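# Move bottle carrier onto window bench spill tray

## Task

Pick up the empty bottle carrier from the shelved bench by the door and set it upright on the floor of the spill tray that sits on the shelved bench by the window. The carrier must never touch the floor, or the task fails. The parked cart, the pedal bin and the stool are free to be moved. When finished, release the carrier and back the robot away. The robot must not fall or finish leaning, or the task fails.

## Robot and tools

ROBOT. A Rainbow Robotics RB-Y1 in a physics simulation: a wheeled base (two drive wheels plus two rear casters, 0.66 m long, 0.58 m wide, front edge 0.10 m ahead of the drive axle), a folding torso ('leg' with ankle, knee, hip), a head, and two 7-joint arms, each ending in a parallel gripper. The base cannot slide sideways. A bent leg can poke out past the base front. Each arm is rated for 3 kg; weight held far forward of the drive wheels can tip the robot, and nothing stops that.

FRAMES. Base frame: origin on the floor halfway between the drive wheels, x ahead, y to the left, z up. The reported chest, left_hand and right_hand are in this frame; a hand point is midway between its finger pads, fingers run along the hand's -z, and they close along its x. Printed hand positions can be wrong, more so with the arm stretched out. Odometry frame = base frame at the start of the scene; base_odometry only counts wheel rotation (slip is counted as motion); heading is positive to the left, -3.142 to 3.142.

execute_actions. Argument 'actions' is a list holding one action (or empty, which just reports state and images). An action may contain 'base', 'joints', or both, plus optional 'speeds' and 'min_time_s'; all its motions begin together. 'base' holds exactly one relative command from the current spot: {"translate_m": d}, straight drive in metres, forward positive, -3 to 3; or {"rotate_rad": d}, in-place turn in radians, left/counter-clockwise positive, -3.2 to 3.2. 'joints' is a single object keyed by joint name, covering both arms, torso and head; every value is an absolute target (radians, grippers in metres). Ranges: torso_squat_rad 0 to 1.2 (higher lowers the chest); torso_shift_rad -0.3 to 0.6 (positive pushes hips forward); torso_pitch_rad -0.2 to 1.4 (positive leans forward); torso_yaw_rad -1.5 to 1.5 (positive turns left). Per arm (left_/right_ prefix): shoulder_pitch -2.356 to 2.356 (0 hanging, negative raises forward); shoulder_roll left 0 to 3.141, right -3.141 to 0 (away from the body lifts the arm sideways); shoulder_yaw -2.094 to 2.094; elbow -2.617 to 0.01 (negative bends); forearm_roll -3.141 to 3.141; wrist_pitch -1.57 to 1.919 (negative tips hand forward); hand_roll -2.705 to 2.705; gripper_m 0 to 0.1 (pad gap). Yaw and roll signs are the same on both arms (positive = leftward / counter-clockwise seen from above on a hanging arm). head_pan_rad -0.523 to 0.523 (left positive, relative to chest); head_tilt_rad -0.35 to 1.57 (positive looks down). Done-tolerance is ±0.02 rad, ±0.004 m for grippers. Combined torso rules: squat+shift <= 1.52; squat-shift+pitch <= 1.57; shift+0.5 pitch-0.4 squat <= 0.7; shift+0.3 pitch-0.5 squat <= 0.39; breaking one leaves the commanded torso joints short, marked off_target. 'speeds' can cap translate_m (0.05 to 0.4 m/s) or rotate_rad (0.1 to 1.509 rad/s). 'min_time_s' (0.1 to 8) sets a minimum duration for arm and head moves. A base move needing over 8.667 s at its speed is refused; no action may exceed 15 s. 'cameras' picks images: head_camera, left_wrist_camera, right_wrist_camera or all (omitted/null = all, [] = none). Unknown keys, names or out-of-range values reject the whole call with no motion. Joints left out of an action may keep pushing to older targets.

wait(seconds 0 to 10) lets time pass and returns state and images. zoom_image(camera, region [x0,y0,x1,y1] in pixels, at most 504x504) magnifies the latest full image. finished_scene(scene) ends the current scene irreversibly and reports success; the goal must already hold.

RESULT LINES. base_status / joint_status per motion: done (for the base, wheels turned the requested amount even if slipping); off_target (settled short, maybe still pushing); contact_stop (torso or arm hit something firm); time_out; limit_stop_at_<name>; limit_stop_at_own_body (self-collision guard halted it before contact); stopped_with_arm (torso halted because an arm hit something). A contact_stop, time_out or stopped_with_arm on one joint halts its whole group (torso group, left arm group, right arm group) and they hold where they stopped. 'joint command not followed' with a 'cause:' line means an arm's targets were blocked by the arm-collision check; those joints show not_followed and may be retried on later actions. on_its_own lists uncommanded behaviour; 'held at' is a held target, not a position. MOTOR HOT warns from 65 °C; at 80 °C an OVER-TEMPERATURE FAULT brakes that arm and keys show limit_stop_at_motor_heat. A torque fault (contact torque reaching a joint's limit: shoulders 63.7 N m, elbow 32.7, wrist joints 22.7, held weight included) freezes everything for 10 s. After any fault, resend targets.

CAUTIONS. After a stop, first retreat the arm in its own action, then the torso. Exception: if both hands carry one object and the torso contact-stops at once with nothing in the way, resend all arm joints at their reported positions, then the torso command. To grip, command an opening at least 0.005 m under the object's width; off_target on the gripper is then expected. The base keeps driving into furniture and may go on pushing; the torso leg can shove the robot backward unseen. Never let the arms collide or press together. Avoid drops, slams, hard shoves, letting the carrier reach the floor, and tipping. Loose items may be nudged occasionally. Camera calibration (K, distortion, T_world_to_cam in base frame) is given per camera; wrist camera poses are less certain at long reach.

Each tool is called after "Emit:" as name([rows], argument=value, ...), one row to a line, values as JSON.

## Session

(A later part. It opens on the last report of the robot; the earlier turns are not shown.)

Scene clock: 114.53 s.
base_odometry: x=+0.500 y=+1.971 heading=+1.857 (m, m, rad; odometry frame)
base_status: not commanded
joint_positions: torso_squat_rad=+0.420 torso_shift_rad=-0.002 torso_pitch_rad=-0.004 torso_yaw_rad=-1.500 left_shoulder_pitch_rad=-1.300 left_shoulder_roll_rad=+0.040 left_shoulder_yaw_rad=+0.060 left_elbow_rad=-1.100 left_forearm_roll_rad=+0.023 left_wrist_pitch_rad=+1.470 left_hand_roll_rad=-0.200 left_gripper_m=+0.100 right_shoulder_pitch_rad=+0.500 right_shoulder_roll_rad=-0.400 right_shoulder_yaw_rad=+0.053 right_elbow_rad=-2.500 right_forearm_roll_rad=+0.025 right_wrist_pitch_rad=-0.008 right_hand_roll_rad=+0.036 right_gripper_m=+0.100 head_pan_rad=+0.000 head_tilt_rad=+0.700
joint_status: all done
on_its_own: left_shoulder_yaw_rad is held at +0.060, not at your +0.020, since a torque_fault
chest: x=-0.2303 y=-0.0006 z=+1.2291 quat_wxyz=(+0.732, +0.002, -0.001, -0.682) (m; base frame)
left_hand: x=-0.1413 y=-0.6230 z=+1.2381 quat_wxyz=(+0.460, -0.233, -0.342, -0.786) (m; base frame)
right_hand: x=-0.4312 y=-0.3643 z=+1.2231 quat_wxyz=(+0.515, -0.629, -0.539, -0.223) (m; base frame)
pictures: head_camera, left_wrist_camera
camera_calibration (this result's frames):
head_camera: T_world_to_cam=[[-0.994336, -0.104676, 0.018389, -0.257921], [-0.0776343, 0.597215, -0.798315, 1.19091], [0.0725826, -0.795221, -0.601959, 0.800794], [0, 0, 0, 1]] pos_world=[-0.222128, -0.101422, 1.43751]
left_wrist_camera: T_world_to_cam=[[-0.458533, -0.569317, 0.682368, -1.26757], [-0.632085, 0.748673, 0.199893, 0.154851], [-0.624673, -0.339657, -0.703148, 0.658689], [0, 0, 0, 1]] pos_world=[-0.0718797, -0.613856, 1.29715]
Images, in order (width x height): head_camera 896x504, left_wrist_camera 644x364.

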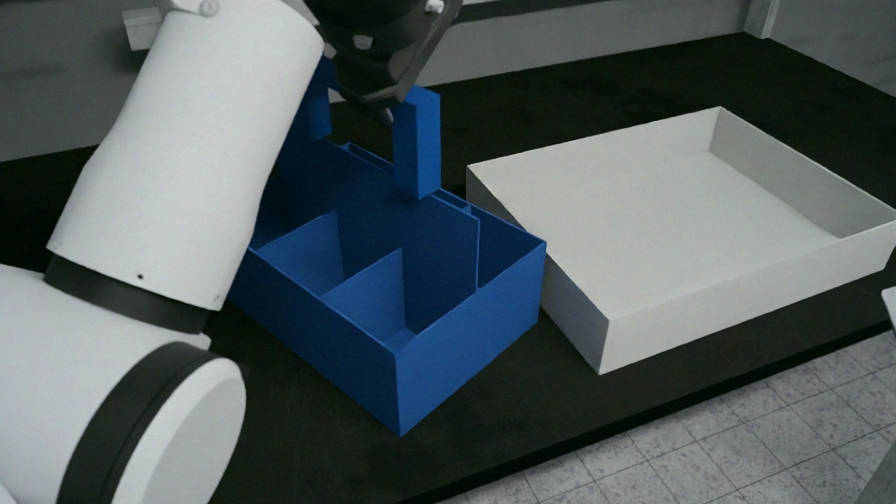

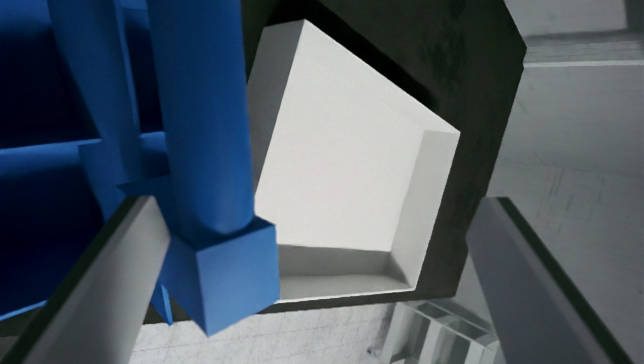

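Emit:
execute_actions([
  {"base":{"translate_m":0.02},"joints":{"torso_squat_rad":0.52}},
], cameras=["head_camera","left_wrist_camera"])

Scene clock: 116.20 s.
base_odometry: x=+0.494 y=+1.990 heading=+1.857 (m, m, rad; odometry frame)
base_status: done
joint_positions: torso_squat_rad=+0.520 torso_shift_rad=-0.002 torso_pitch_rad=-0.004 torso_yaw_rad=-1.500 left_shoulder_pitch_rad=-1.300 left_shoulder_roll_rad=+0.040 left_shoulder_yaw_rad=+0.060 left_elbow_rad=-1.100 left_forearm_roll_rad=+0.023 left_wrist_pitch_rad=+1.470 left_hand_roll_rad=-0.200 left_gripper_m=+0.100 right_shoulder_pitch_rad=+0.500 right_shoulder_roll_rad=-0.400 right_shoulder_yaw_rad=+0.053 right_elbow_rad=-2.500 right_forearm_roll_rad=+0.025 right_wrist_pitch_rad=-0.008 right_hand_roll_rad=+0.036 right_gripper_m=+0.100 head_pan_rad=+0.000 head_tilt_rad=+0.700
joint_status: all done
on_its_own: left_shoulder_yaw_rad is held at +0.060, not at your +0.020, since a torque_fault
chest: x=-0.2303 y=-0.0006 z=+1.1974 quat_wxyz=(+0.732, +0.002, -0.001, -0.682) (m; base frame)
left_hand: x=-0.1411 y=-0.6231 z=+1.2064 quat_wxyz=(+0.460, -0.233, -0.342, -0.786) (m; base frame)
right_hand: x=-0.4311 y=-0.3643 z=+1.1914 quat_wxyz=(+0.515, -0.629, -0.539, -0.223) (m; base frame)
pictures: head_camera, left_wrist_camera
camera_calibration (this result's frames):
head_camera: T_world_to_cam=[[-0.994336, -0.104681, 0.0183632, -0.257265], [-0.0776163, 0.597212, -0.798319, 1.16562], [0.0726023, -0.795223, -0.601955, 0.78172], [0, 0, 0, 1]] pos_world=[-0.222091, -0.101413, 1.40582]
left_wrist_camera: T_world_to_cam=[[-0.458478, -0.569354, 0.682374, -1.24593], [-0.632244, 0.748567, 0.199787, 0.161338], [-0.624553, -0.339829, -0.703172, 0.63647], [0, 0, 0, 1]] pos_world=[-0.0717172, -0.613856, 1.2655]
Images, in order (width x height): head_camera 896x504, left_wrist_camera 644x364.

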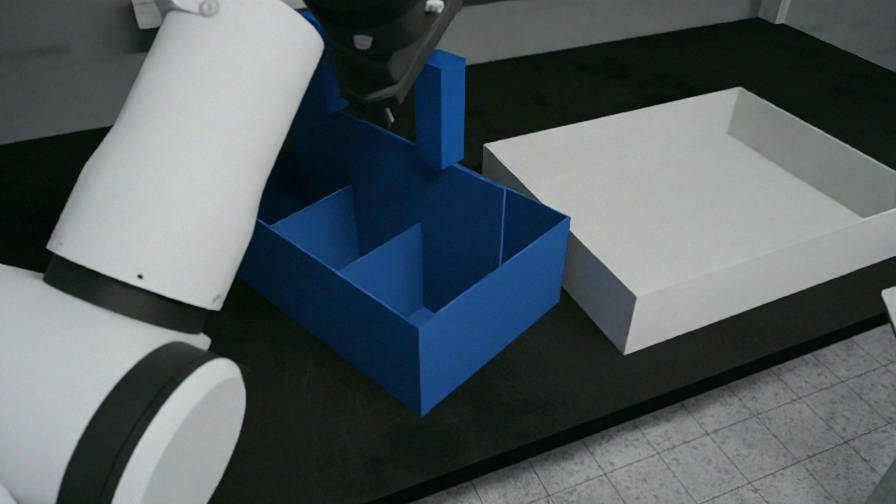

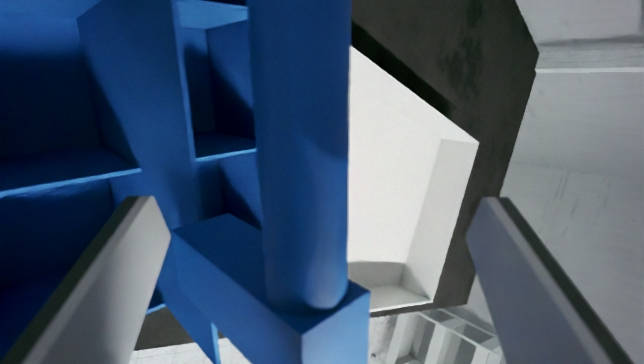

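Emit:
execute_actions([
  {"joints":{"left_gripper_m":0.0,"head_tilt_rad":0.5}},
], cameras=["head_camera","left_wrist_camera"])

Scene clock: 117.77 s.
base_odometry: x=+0.494 y=+1.990 heading=+1.857 (m, m, rad; odometry frame)
base_status: not commanded
joint_positions: torso_squat_rad=+0.520 torso_shift_rad=-0.002 torso_pitch_rad=-0.004 torso_yaw_rad=-1.500 left_shoulder_pitch_rad=-1.300 left_shoulder_roll_rad=+0.040 left_shoulder_yaw_rad=+0.060 left_elbow_rad=-1.100 left_forearm_roll_rad=+0.023 left_wrist_pitch_rad=+1.470 left_hand_roll_rad=-0.200 left_gripper_m=+0.025 right_shoulder_pitch_rad=+0.500 right_shoulder_roll_rad=-0.400 right_shoulder_yaw_rad=+0.053 right_elbow_rad=-2.500 right_forearm_roll_rad=+0.025 right_wrist_pitch_rad=-0.008 right_hand_roll_rad=+0.036 right_gripper_m=+0.100 head_pan_rad=+0.000 head_tilt_rad=+0.500
joint_status: left_gripper_m off_target (ended at +0.025, target +0.000); the others done
on_its_own: left_shoulder_yaw_rad is held at +0.060, not at your +0.020, since a torque_fault
chest: x=-0.2303 y=-0.0006 z=+1.1974 quat_wxyz=(+0.732, +0.002, -0.001, -0.682) (m; base frame)
left_hand: x=-0.1411 y=-0.6230 z=+1.2063 quat_wxyz=(+0.460, -0.233, -0.342, -0.786) (m; base frame)
right_hand: x=-0.4311 y=-0.3643 z=+1.1914 quat_wxyz=(+0.515, -0.629, -0.539, -0.223) (m; base frame)
pictures: head_camera, left_wrist_camera
camera_calibration (this result's frames):
head_camera: T_world_to_cam=[[-0.994716, -0.0996279, 0.024779, -0.266199], [-0.0652433, 0.427107, -0.901844, 1.30926], [0.0792655, -0.898696, -0.43135, 0.54248], [0, 0, 0, 1]] pos_world=[-0.222372, -0.0981896, 1.42134]
left_wrist_camera: T_world_to_cam=[[-0.458418, -0.569616, 0.682195, -1.24574], [-0.632305, 0.748447, 0.200043, 0.160986], [-0.624535, -0.339652, -0.703273, 0.636627], [0, 0, 0, 1]] pos_world=[-0.0716812, -0.613851, 1.26535]
Images, in order (width x height): head_camera 896x504, left_wrist_camera 644x364.

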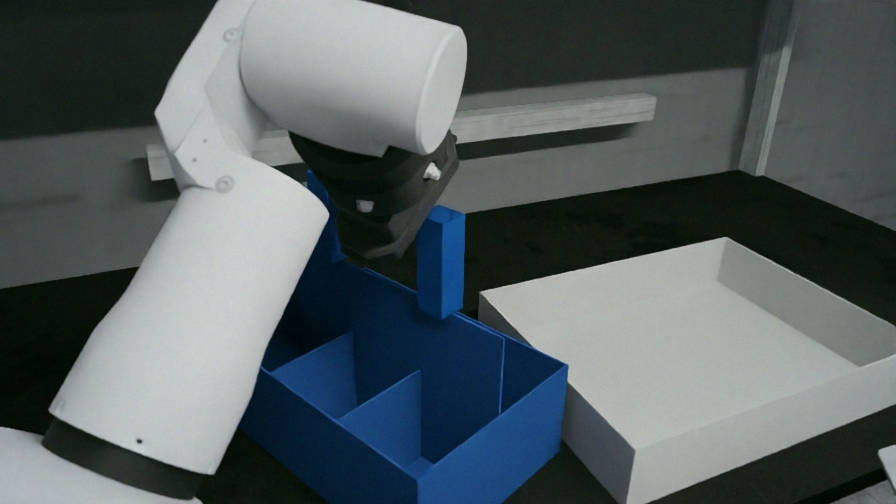

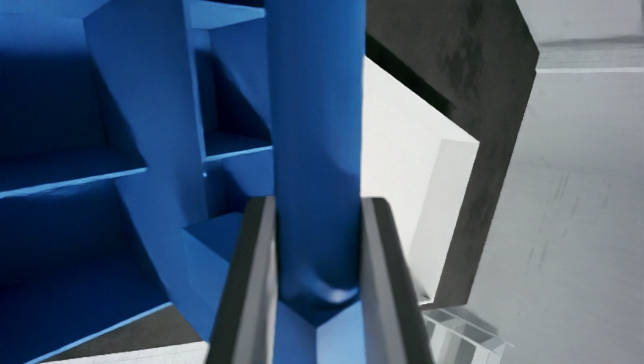

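Emit:
execute_actions([
  {"joints":{"torso_squat_rad":0.0,"left_elbow_rad":-1.2,"left_wrist_pitch_rad":1.57},"min_time_s":2},
], cameras=[])

Emit:
execute_actions([
  {"joints":{"torso_yaw_rad":0.0}},
], cameras=[])

Emit:
execute_actions([
  {"base":{"translate_m":-1.9}},
], cameras=[])

Emit:
execute_actions([
  {"base":{"rotate_rad":-0.55},"joints":{"head_tilt_rad":0.8}},
], cameras=[])

Emit:
execute_actions([
  {"base":{"translate_m":1.25},"speeds":{"translate_m":0.25}},
], cameras=["head_camera","left_wrist_camera"])

Scene clock: 120.53 s.
base_odometry: x=+0.494 y=+1.990 heading=+1.857 (m, m, rad; odometry frame)
base_status: not commanded
joint_positions: torso_squat_rad=+0.000 torso_shift_rad=-0.002 torso_pitch_rad=-0.003 torso_yaw_rad=-1.500 left_shoulder_pitch_rad=-1.299 left_shoulder_roll_rad=+0.040 left_shoulder_yaw_rad=+0.060 left_elbow_rad=-1.199 left_forearm_roll_rad=+0.023 left_wrist_pitch_rad=+1.570 left_hand_roll_rad=-0.200 left_gripper_m=+0.025 right_shoulder_pitch_rad=+0.500 right_shoulder_roll_rad=-0.400 right_shoulder_yaw_rad=+0.053 right_elbow_rad=-2.500 right_forearm_roll_rad=+0.025 right_wrist_pitch_rad=-0.008 right_hand_roll_rad=+0.036 right_gripper_m=+0.100 head_pan_rad=+0.000 head_tilt_rad=+0.500
joint_status: all done
on_its_own: left_shoulder_yaw_rad is held at +0.060, not at your +0.020, since a torque_fault
chest: x=-0.2302 y=-0.0006 z=+1.2899 quat_wxyz=(+0.732, +0.002, -0.001, -0.682) (m; base frame)
left_hand: x=-0.1414 y=-0.6066 z=+1.3183 quat_wxyz=(+0.459, -0.232, -0.342, -0.787) (m; base frame)
right_hand: x=-0.4311 y=-0.3643 z=+1.2840 quat_wxyz=(+0.515, -0.629, -0.538, -0.223) (m; base frame)
pictures: none
No camera images: the call's "cameras" was empty. Leave "cameras" out to get every camera's image.

Scene clock: 123.83 s.
base_odometry: x=+0.494 y=+1.990 heading=+1.857 (m, m, rad; odometry frame)
base_status: not commanded
joint_positions: torso_squat_rad=+0.000 torso_shift_rad=-0.002 torso_pitch_rad=-0.003 torso_yaw_rad=+0.000 left_shoulder_pitch_rad=-1.299 left_shoulder_roll_rad=+0.040 left_shoulder_yaw_rad=+0.060 left_elbow_rad=-1.199 left_forearm_roll_rad=+0.023 left_wrist_pitch_rad=+1.570 left_hand_roll_rad=-0.200 left_gripper_m=+0.025 right_shoulder_pitch_rad=+0.500 right_shoulder_roll_rad=-0.400 right_shoulder_yaw_rad=+0.053 right_elbow_rad=-2.500 right_forearm_roll_rad=+0.025 right_wrist_pitch_rad=-0.008 right_hand_roll_rad=+0.036 right_gripper_m=+0.100 head_pan_rad=+0.000 head_tilt_rad=+0.500
joint_status: all done
on_its_own: left_shoulder_yaw_rad is held at +0.060, not at your +0.020, since a torque_fault
chest: x=-0.2302 y=-0.0006 z=+1.2899 quat_wxyz=(+1.000, +0.001, -0.002, +0.000) (m; base frame)
left_hand: x=+0.3803 y=+0.0451 z=+1.3208 quat_wxyz=(+0.871, +0.063, -0.410, -0.262) (m; base frame)
right_hand: x=+0.1184 y=-0.2267 z=+1.2859 quat_wxyz=(+0.527, -0.094, -0.824, +0.189) (m; base frame)
pictures: none
No camera images: the call's "cameras" was empty. Leave "cameras" out to get every camera's image.

Scene clock: 130.17 s.
base_odometry: x=+1.032 y=+0.167 heading=+1.858 (m, m, rad; odometry frame)
base_status: done
joint_positions: torso_squat_rad=+0.000 torso_shift_rad=-0.002 torso_pitch_rad=-0.003 torso_yaw_rad=+0.000 left_shoulder_pitch_rad=-1.299 left_shoulder_roll_rad=+0.040 left_shoulder_yaw_rad=+0.060 left_elbow_rad=-1.200 left_forearm_roll_rad=+0.023 left_wrist_pitch_rad=+1.570 left_hand_roll_rad=-0.200 left_gripper_m=+0.025 right_shoulder_pitch_rad=+0.500 right_shoulder_roll_rad=-0.400 right_shoulder_yaw_rad=+0.053 right_elbow_rad=-2.500 right_forearm_roll_rad=+0.025 right_wrist_pitch_rad=-0.008 right_hand_roll_rad=+0.036 right_gripper_m=+0.100 head_pan_rad=+0.000 head_tilt_rad=+0.500
joint_status: not commanded
on_its_own: left_shoulder_yaw_rad is held at +0.060, not at your +0.020, since a torque_fault
chest: x=-0.2303 y=-0.0006 z=+1.2899 quat_wxyz=(+1.000, +0.001, -0.002, +0.000) (m; base frame)
left_hand: x=+0.3803 y=+0.0451 z=+1.3208 quat_wxyz=(+0.871, +0.063, -0.410, -0.262) (m; base frame)
right_hand: x=+0.1183 y=-0.2267 z=+1.2860 quat_wxyz=(+0.527, -0.094, -0.824, +0.189) (m; base frame)
pictures: none
No camera images: the call's "cameras" was empty. Leave "cameras" out to get every camera's image.

Scene clock: 132.60 s.
base_odometry: x=+1.032 y=+0.167 heading=+1.309 (m, m, rad; odometry frame)
base_status: done
joint_positions: torso_squat_rad=+0.000 torso_shift_rad=-0.002 torso_pitch_rad=-0.003 torso_yaw_rad=+0.000 left_shoulder_pitch_rad=-1.299 left_shoulder_roll_rad=+0.040 left_shoulder_yaw_rad=+0.060 left_elbow_rad=-1.200 left_forearm_roll_rad=+0.023 left_wrist_pitch_rad=+1.570 left_hand_roll_rad=-0.200 left_gripper_m=+0.025 right_shoulder_pitch_rad=+0.500 right_shoulder_roll_rad=-0.400 right_shoulder_yaw_rad=+0.053 right_elbow_rad=-2.500 right_forearm_roll_rad=+0.025 right_wrist_pitch_rad=-0.008 right_hand_roll_rad=+0.036 right_gripper_m=+0.100 head_pan_rad=+0.000 head_tilt_rad=+0.800
joint_status: all done
on_its_own: left_shoulder_yaw_rad is held at +0.060, not at your +0.020, since a torque_fault
chest: x=-0.2303 y=-0.0005 z=+1.2899 quat_wxyz=(+1.000, +0.001, -0.002, +0.000) (m; base frame)
left_hand: x=+0.3803 y=+0.0451 z=+1.3208 quat_wxyz=(+0.871, +0.062, -0.410, -0.262) (m; base frame)
right_hand: x=+0.1183 y=-0.2267 z=+1.2860 quat_wxyz=(+0.527, -0.094, -0.824, +0.189) (m; base frame)
pictures: none
No camera images: the call's "cameras" was empty. Leave "cameras" out to get every camera's image.

Scene clock: 138.80 s.
base_odometry: x=+1.356 y=+1.374 heading=+1.308 (m, m, rad; odometry frame)
base_status: done
joint_positions: torso_squat_rad=+0.000 torso_shift_rad=-0.002 torso_pitch_rad=-0.003 torso_yaw_rad=+0.000 left_shoulder_pitch_rad=-1.299 left_shoulder_roll_rad=+0.040 left_shoulder_yaw_rad=+0.060 left_elbow_rad=-1.200 left_forearm_roll_rad=+0.023 left_wrist_pitch_rad=+1.570 left_hand_roll_rad=-0.200 left_gripper_m=+0.025 right_shoulder_pitch_rad=+0.500 right_shoulder_roll_rad=-0.400 right_shoulder_yaw_rad=+0.053 right_elbow_rad=-2.500 right_forearm_roll_rad=+0.025 right_wrist_pitch_rad=-0.008 right_hand_roll_rad=+0.036 right_gripper_m=+0.100 head_pan_rad=+0.000 head_tilt_rad=+0.800
joint_status: not commanded
on_its_own: left_shoulder_yaw_rad is held at +0.060, not at your +0.020, since a torque_fault
chest: x=-0.2302 y=-0.0005 z=+1.2899 quat_wxyz=(+1.000, +0.001, -0.002, +0.000) (m; base frame)
left_hand: x=+0.3804 y=+0.0451 z=+1.3207 quat_wxyz=(+0.871, +0.062, -0.410, -0.262) (m; base frame)
right_hand: x=+0.1184 y=-0.2267 z=+1.2859 quat_wxyz=(+0.527, -0.094, -0.824, +0.189) (m; base frame)
pictures: head_camera, left_wrist_camera
camera_calibration (this result's frames):
head_camera: T_world_to_cam=[[0.0360897, -0.999197, 0.0174264, -0.0203221], [-0.674786, -0.0372273, -0.737074, 1.01158], [0.737131, 0.0148417, -0.675587, 1.10256], [0, 0, 0, 1]] pos_world=[-0.129394, 0.000988942, 1.49084]
left_wrist_camera: T_world_to_cam=[[0.532542, -0.497816, 0.684528, -1.08744], [-0.792886, -0.57643, 0.197637, 0.0917899], [0.296196, -0.648003, -0.701684, 0.931276], [0, 0, 0, 1]] pos_world=[0.376043, 0.115038, 1.3797]
Images, in order (width x height): head_camera 896x504, left_wrist_camera 644x364.

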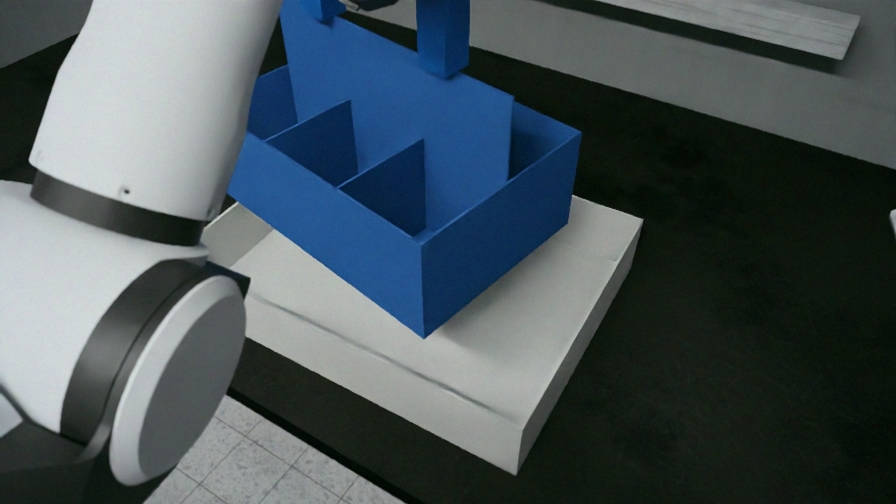

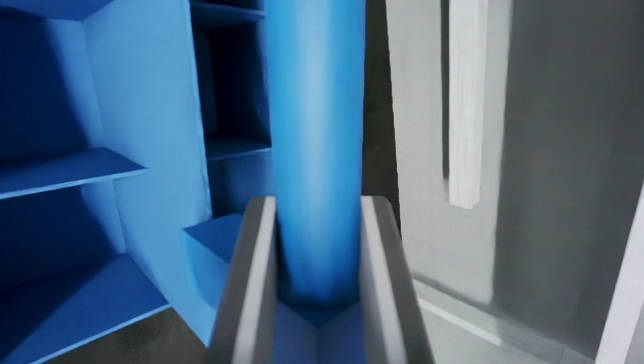

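Emit:
execute_actions([
  {"base":{"translate_m":0.07},"joints":{"torso_yaw_rad":0.04}},
], cameras=[])

Emit:
execute_actions([
  {"joints":{"torso_squat_rad":0.45}},
], cameras=["head_camera"])

Scene clock: 140.33 s.
base_odometry: x=+1.375 y=+1.442 heading=+1.308 (m, m, rad; odometry frame)
base_status: done
joint_positions: torso_squat_rad=+0.000 torso_shift_rad=-0.002 torso_pitch_rad=-0.003 torso_yaw_rad=+0.040 left_shoulder_pitch_rad=-1.299 left_shoulder_roll_rad=+0.040 left_shoulder_yaw_rad=+0.060 left_elbow_rad=-1.200 left_forearm_roll_rad=+0.023 left_wrist_pitch_rad=+1.570 left_hand_roll_rad=-0.200 left_gripper_m=+0.025 right_shoulder_pitch_rad=+0.500 right_shoulder_roll_rad=-0.400 right_shoulder_yaw_rad=+0.053 right_elbow_rad=-2.500 right_forearm_roll_rad=+0.025 right_wrist_pitch_rad=-0.008 right_hand_roll_rad=+0.036 right_gripper_m=+0.100 head_pan_rad=+0.000 head_tilt_rad=+0.800
joint_status: all done
on_its_own: left_shoulder_yaw_rad is held at +0.060, not at your +0.020, since a torque_fault
chest: x=-0.2302 y=-0.0005 z=+1.2899 quat_wxyz=(+1.000, +0.001, -0.002, +0.020) (m; base frame)
left_hand: x=+0.3781 y=+0.0695 z=+1.3207 quat_wxyz=(+0.876, +0.071, -0.409, -0.245) (m; base frame)
right_hand: x=+0.1272 y=-0.2125 z=+1.2860 quat_wxyz=(+0.523, -0.078, -0.825, +0.199) (m; base frame)
pictures: none
No camera images: the call's "cameras" was empty. Leave "cameras" out to get every camera's image.

Scene clock: 142.63 s.
base_odometry: x=+1.375 y=+1.442 heading=+1.308 (m, m, rad; odometry frame)
base_status: not commanded
joint_positions: torso_squat_rad=+0.450 torso_shift_rad=-0.002 torso_pitch_rad=-0.004 torso_yaw_rad=+0.040 left_shoulder_pitch_rad=-1.300 left_shoulder_roll_rad=+0.040 left_shoulder_yaw_rad=+0.060 left_elbow_rad=-1.200 left_forearm_roll_rad=+0.023 left_wrist_pitch_rad=+1.570 left_hand_roll_rad=-0.200 left_gripper_m=+0.025 right_shoulder_pitch_rad=+0.500 right_shoulder_roll_rad=-0.400 right_shoulder_yaw_rad=+0.053 right_elbow_rad=-2.500 right_forearm_roll_rad=+0.025 right_wrist_pitch_rad=-0.008 right_hand_roll_rad=+0.036 right_gripper_m=+0.100 head_pan_rad=+0.000 head_tilt_rad=+0.800
joint_status: all done
on_its_own: left_shoulder_yaw_rad is held at +0.060, not at your +0.020, since a torque_fault
chest: x=-0.2303 y=-0.0006 z=+1.2202 quat_wxyz=(+1.000, +0.001, -0.002, +0.020) (m; base frame)
left_hand: x=+0.3780 y=+0.0691 z=+1.2524 quat_wxyz=(+0.876, +0.071, -0.410, -0.245) (m; base frame)
right_hand: x=+0.1271 y=-0.2126 z=+1.2165 quat_wxyz=(+0.523, -0.078, -0.825, +0.199) (m; base frame)
pictures: head_camera
camera_calibration (this result's frames):
head_camera: T_world_to_cam=[[0.0759591, -0.996956, 0.0175726, -0.0101037], [-0.672356, -0.0642257, -0.737436, 0.961118], [0.73632, 0.0442, -0.675188, 1.05493], [0, 0, 0, 1]] pos_world=[-0.129784, 0.00502771, 1.42122]
Images, in order (width x height): head_camera 896x504.

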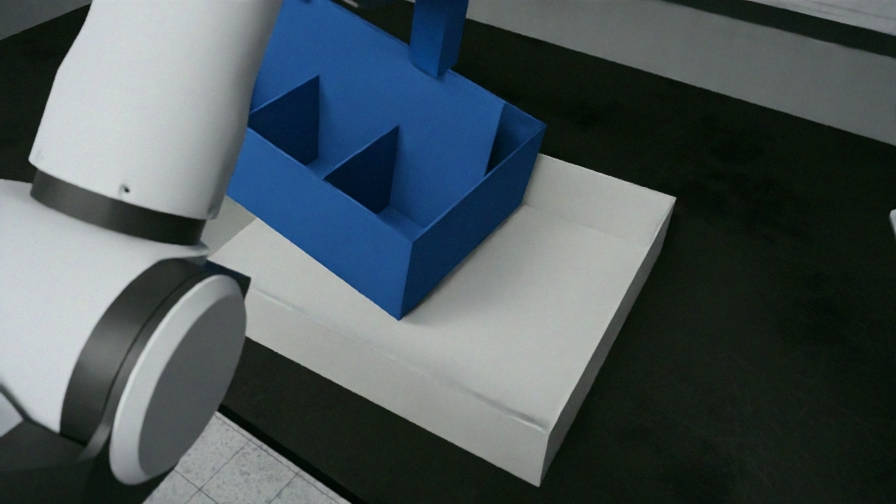

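Far-left end on rim. Lift, back and right.

Emit:
execute_actions([
  {"joints":{"torso_squat_rad":0.15}},
], cameras=[])

Emit:
execute_actions([
  {"base":{"translate_m":-0.06},"joints":{"torso_yaw_rad":-0.06}},
], cameras=[])

Emit:
execute_actions([
  {"joints":{"torso_squat_rad":0.5}},
], cameras=["head_camera"])

Scene clock: 144.53 s.
base_odometry: x=+1.375 y=+1.442 heading=+1.308 (m, m, rad; odometry frame)
base_status: not commanded
joint_positions: torso_squat_rad=+0.150 torso_shift_rad=-0.002 torso_pitch_rad=-0.003 torso_yaw_rad=+0.040 left_shoulder_pitch_rad=-1.299 left_shoulder_roll_rad=+0.040 left_shoulder_yaw_rad=+0.060 left_elbow_rad=-1.200 left_forearm_roll_rad=+0.023 left_wrist_pitch_rad=+1.570 left_hand_roll_rad=-0.200 left_gripper_m=+0.025 right_shoulder_pitch_rad=+0.500 right_shoulder_roll_rad=-0.400 right_shoulder_yaw_rad=+0.053 right_elbow_rad=-2.500 right_forearm_roll_rad=+0.025 right_wrist_pitch_rad=-0.008 right_hand_roll_rad=+0.036 right_gripper_m=+0.100 head_pan_rad=+0.000 head_tilt_rad=+0.800
joint_status: all done
on_its_own: left_shoulder_yaw_rad is held at +0.060, not at your +0.020, since a torque_fault
chest: x=-0.2301 y=-0.0006 z=+1.2821 quat_wxyz=(+1.000, +0.001, -0.002, +0.020) (m; base frame)
left_hand: x=+0.3782 y=+0.0694 z=+1.3130 quat_wxyz=(+0.876, +0.071, -0.409, -0.245) (m; base frame)
right_hand: x=+0.1273 y=-0.2126 z=+1.2781 quat_wxyz=(+0.523, -0.078, -0.825, +0.199) (m; base frame)
pictures: none
No camera images: the call's "cameras" was empty. Leave "cameras" out to get every camera's image.

Scene clock: 146.10 s.
base_odometry: x=+1.359 y=+1.384 heading=+1.308 (m, m, rad; odometry frame)
base_status: done
joint_positions: torso_squat_rad=+0.150 torso_shift_rad=-0.002 torso_pitch_rad=-0.003 torso_yaw_rad=-0.060 left_shoulder_pitch_rad=-1.299 left_shoulder_roll_rad=+0.040 left_shoulder_yaw_rad=+0.060 left_elbow_rad=-1.200 left_forearm_roll_rad=+0.023 left_wrist_pitch_rad=+1.570 left_hand_roll_rad=-0.200 left_gripper_m=+0.025 right_shoulder_pitch_rad=+0.500 right_shoulder_roll_rad=-0.400 right_shoulder_yaw_rad=+0.053 right_elbow_rad=-2.500 right_forearm_roll_rad=+0.025 right_wrist_pitch_rad=-0.008 right_hand_roll_rad=+0.036 right_gripper_m=+0.100 head_pan_rad=+0.000 head_tilt_rad=+0.800
joint_status: all done
on_its_own: left_shoulder_yaw_rad is held at +0.060, not at your +0.020, since a torque_fault
chest: x=-0.2302 y=-0.0006 z=+1.2821 quat_wxyz=(+1.000, +0.001, -0.002, -0.030) (m; base frame)
left_hand: x=+0.3819 y=+0.0082 z=+1.3129 quat_wxyz=(+0.863, +0.050, -0.412, -0.288) (m; base frame)
right_hand: x=+0.1042 y=-0.2472 z=+1.2780 quat_wxyz=(+0.532, -0.119, -0.820, +0.173) (m; base frame)
pictures: none
No camera images: the call's "cameras" was empty. Leave "cameras" out to get every camera's image.

Scene clock: 148.07 s.
base_odometry: x=+1.359 y=+1.384 heading=+1.308 (m, m, rad; odometry frame)
base_status: not commanded
joint_positions: torso_squat_rad=+0.500 torso_shift_rad=-0.002 torso_pitch_rad=-0.003 torso_yaw_rad=-0.060 left_shoulder_pitch_rad=-1.299 left_shoulder_roll_rad=+0.040 left_shoulder_yaw_rad=+0.060 left_elbow_rad=-1.200 left_forearm_roll_rad=+0.023 left_wrist_pitch_rad=+1.570 left_hand_roll_rad=-0.200 left_gripper_m=+0.025 right_shoulder_pitch_rad=+0.500 right_shoulder_roll_rad=-0.400 right_shoulder_yaw_rad=+0.053 right_elbow_rad=-2.500 right_forearm_roll_rad=+0.025 right_wrist_pitch_rad=-0.008 right_hand_roll_rad=+0.036 right_gripper_m=+0.100 head_pan_rad=+0.000 head_tilt_rad=+0.800
joint_status: all done
on_its_own: left_shoulder_yaw_rad is held at +0.060, not at your +0.020, since a torque_fault
chest: x=-0.2302 y=-0.0005 z=+1.2042 quat_wxyz=(+1.000, +0.001, -0.002, -0.030) (m; base frame)
left_hand: x=+0.3820 y=+0.0083 z=+1.2351 quat_wxyz=(+0.863, +0.050, -0.412, -0.288) (m; base frame)
right_hand: x=+0.1042 y=-0.2472 z=+1.2002 quat_wxyz=(+0.532, -0.119, -0.820, +0.173) (m; base frame)
pictures: head_camera
camera_calibration (this result's frames):
head_camera: T_world_to_cam=[[-0.0239616, -0.999565, 0.0172176, -0.0323961], [-0.675661, 0.00349852, -0.737204, 0.948417], [0.736823, -0.0292978, -0.675451, 1.04441], [0, 0, 0, 1]] pos_world=[-0.129512, -0.00510117, 1.40518]
Images, in order (width x height): head_camera 896x504.

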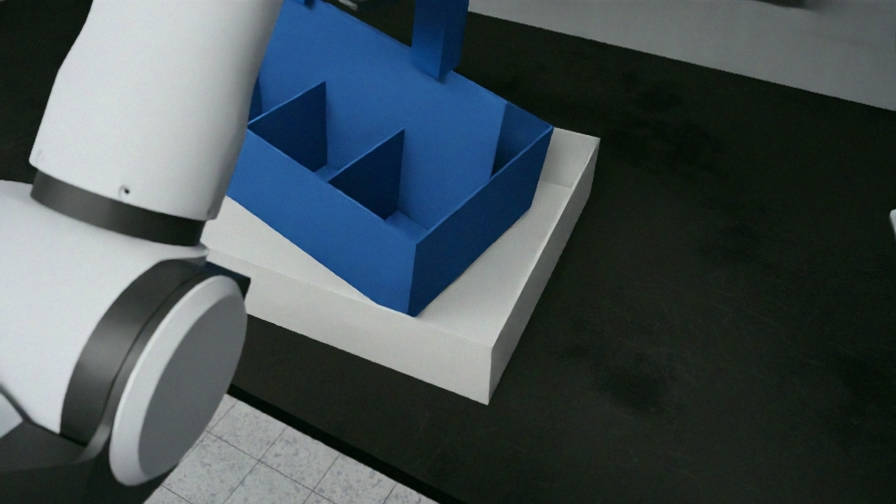

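Emit:
execute_actions([
  {"joints":{"torso_squat_rad":0.56}},
], cameras=[])

Emit:
execute_actions([
  {"joints":{"left_gripper_m":0.1}},
], cameras=[])

Emit:
execute_actions([
  {"joints":{"left_elbow_rad":-1.6,"left_wrist_pitch_rad":1.9},"min_time_s":1.5},
], cameras=[])

Emit:
execute_actions([
  {"base":{"translate_m":-0.5},"joints":{"torso_squat_rad":0.1,"head_tilt_rad":0.55,"left_shoulder_roll_rad":0.6}},
], cameras=["head_camera"])

Scene clock: 149.17 s.
base_odometry: x=+1.359 y=+1.384 heading=+1.308 (m, m, rad; odometry frame)
base_status: not commanded
joint_positions: torso_squat_rad=+0.560 torso_shift_rad=-0.002 torso_pitch_rad=-0.005 torso_yaw_rad=-0.060 left_shoulder_pitch_rad=-1.305 left_shoulder_roll_rad=+0.043 left_shoulder_yaw_rad=+0.060 left_elbow_rad=-1.203 left_forearm_roll_rad=+0.022 left_wrist_pitch_rad=+1.568 left_hand_roll_rad=-0.200 left_gripper_m=+0.025 right_shoulder_pitch_rad=+0.500 right_shoulder_roll_rad=-0.400 right_shoulder_yaw_rad=+0.053 right_elbow_rad=-2.500 right_forearm_roll_rad=+0.025 right_wrist_pitch_rad=-0.008 right_hand_roll_rad=+0.036 right_gripper_m=+0.100 head_pan_rad=+0.000 head_tilt_rad=+0.800
joint_status: all done
on_its_own: left_shoulder_yaw_rad is held at +0.060, not at your +0.020, since a torque_fault
chest: x=-0.2307 y=-0.0005 z=+1.1830 quat_wxyz=(+1.000, +0.001, -0.002, -0.030) (m; base frame)
left_hand: x=+0.3821 y=+0.0086 z=+1.2195 quat_wxyz=(+0.861, +0.051, -0.417, -0.287) (m; base frame)
right_hand: x=+0.1037 y=-0.2472 z=+1.1793 quat_wxyz=(+0.532, -0.119, -0.821, +0.173) (m; base frame)
pictures: none
No camera images: the call's "cameras" was empty. Leave "cameras" out to get every camera's image.

Scene clock: 150.63 s.
base_odometry: x=+1.359 y=+1.384 heading=+1.308 (m, m, rad; odometry frame)
base_status: not commanded
joint_positions: torso_squat_rad=+0.560 torso_shift_rad=-0.002 torso_pitch_rad=-0.004 torso_yaw_rad=-0.060 left_shoulder_pitch_rad=-1.300 left_shoulder_roll_rad=+0.041 left_shoulder_yaw_rad=+0.060 left_elbow_rad=-1.200 left_forearm_roll_rad=+0.023 left_wrist_pitch_rad=+1.570 left_hand_roll_rad=-0.200 left_gripper_m=+0.100 right_shoulder_pitch_rad=+0.500 right_shoulder_roll_rad=-0.400 right_shoulder_yaw_rad=+0.053 right_elbow_rad=-2.500 right_forearm_roll_rad=+0.025 right_wrist_pitch_rad=-0.008 right_hand_roll_rad=+0.036 right_gripper_m=+0.100 head_pan_rad=+0.000 head_tilt_rad=+0.800
joint_status: all done
on_its_own: left_shoulder_yaw_rad is held at +0.060, not at your +0.020, since a torque_fault
chest: x=-0.2302 y=-0.0005 z=+1.1830 quat_wxyz=(+1.000, +0.001, -0.002, -0.030) (m; base frame)
left_hand: x=+0.3821 y=+0.0085 z=+1.2148 quat_wxyz=(+0.863, +0.050, -0.413, -0.288) (m; base frame)
right_hand: x=+0.1042 y=-0.2472 z=+1.1791 quat_wxyz=(+0.532, -0.119, -0.820, +0.173) (m; base frame)
pictures: none
No camera images: the call's "cameras" was empty. Leave "cameras" out to get every camera's image.

Scene clock: 152.43 s.
base_odometry: x=+1.359 y=+1.384 heading=+1.308 (m, m, rad; odometry frame)
base_status: not commanded
joint_positions: torso_squat_rad=+0.560 torso_shift_rad=-0.002 torso_pitch_rad=-0.004 torso_yaw_rad=-0.060 left_shoulder_pitch_rad=-1.300 left_shoulder_roll_rad=+0.040 left_shoulder_yaw_rad=+0.060 left_elbow_rad=-1.600 left_forearm_roll_rad=+0.023 left_wrist_pitch_rad=+1.900 left_hand_roll_rad=-0.200 left_gripper_m=+0.100 right_shoulder_pitch_rad=+0.500 right_shoulder_roll_rad=-0.400 right_shoulder_yaw_rad=+0.053 right_elbow_rad=-2.500 right_forearm_roll_rad=+0.025 right_wrist_pitch_rad=-0.008 right_hand_roll_rad=+0.036 right_gripper_m=+0.100 head_pan_rad=+0.000 head_tilt_rad=+0.800
joint_status: all done
on_its_own: left_shoulder_yaw_rad is held at +0.060, not at your +0.020, since a torque_fault
chest: x=-0.2302 y=-0.0005 z=+1.1830 quat_wxyz=(+1.000, +0.001, -0.002, -0.030) (m; base frame)
left_hand: x=+0.3099 y=+0.0192 z=+1.2874 quat_wxyz=(+0.846, +0.049, -0.444, -0.290) (m; base frame)
right_hand: x=+0.1042 y=-0.2472 z=+1.1791 quat_wxyz=(+0.532, -0.119, -0.820, +0.173) (m; base frame)
pictures: none
No camera images: the call's "cameras" was empty. Leave "cameras" out to get every camera's image.

Scene clock: 155.47 s.
base_odometry: x=+1.229 y=+0.901 heading=+1.307 (m, m, rad; odometry frame)
base_status: done
joint_positions: torso_squat_rad=+0.100 torso_shift_rad=-0.002 torso_pitch_rad=-0.003 torso_yaw_rad=-0.060 left_shoulder_pitch_rad=-1.300 left_shoulder_roll_rad=+0.600 left_shoulder_yaw_rad=+0.060 left_elbow_rad=-1.600 left_forearm_roll_rad=+0.023 left_wrist_pitch_rad=+1.900 left_hand_roll_rad=-0.200 left_gripper_m=+0.100 right_shoulder_pitch_rad=+0.500 right_shoulder_roll_rad=-0.400 right_shoulder_yaw_rad=+0.053 right_elbow_rad=-2.500 right_forearm_roll_rad=+0.025 right_wrist_pitch_rad=-0.008 right_hand_roll_rad=+0.036 right_gripper_m=+0.100 head_pan_rad=+0.000 head_tilt_rad=+0.550
joint_status: all done
on_its_own: left_shoulder_yaw_rad is held at +0.060, not at your +0.020, since a torque_fault
chest: x=-0.2303 y=-0.0005 z=+1.2864 quat_wxyz=(+1.000, +0.001, -0.002, -0.030) (m; base frame)
left_hand: x=+0.3293 y=+0.2884 z=+1.4882 quat_wxyz=(+0.840, +0.243, -0.476, -0.092) (m; base frame)
right_hand: x=+0.1041 y=-0.2471 z=+1.2825 quat_wxyz=(+0.532, -0.119, -0.820, +0.173) (m; base frame)
pictures: head_camera
camera_calibration (this result's frames):
head_camera: T_world_to_cam=[[-0.0296547, -0.99923, 0.0257074, -0.0475957], [-0.472684, -0.00864248, -0.88119, 1.26533], [0.880733, -0.0382829, -0.472064, 0.827768], [0, 0, 0, 1]] pos_world=[-0.132352, -0.00493405, 1.50698]
Images, in order (width x height): head_camera 896x504.

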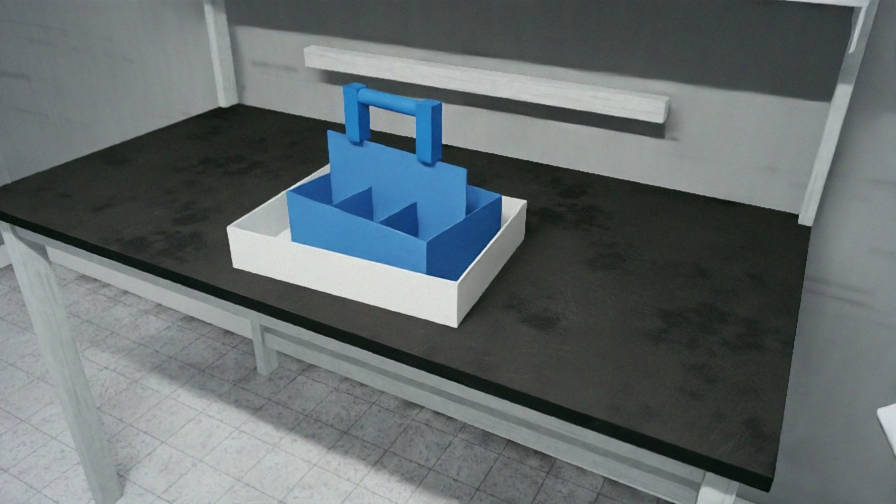

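Emit:
finished_scene(scene=1)

The scene is finished: the task was done.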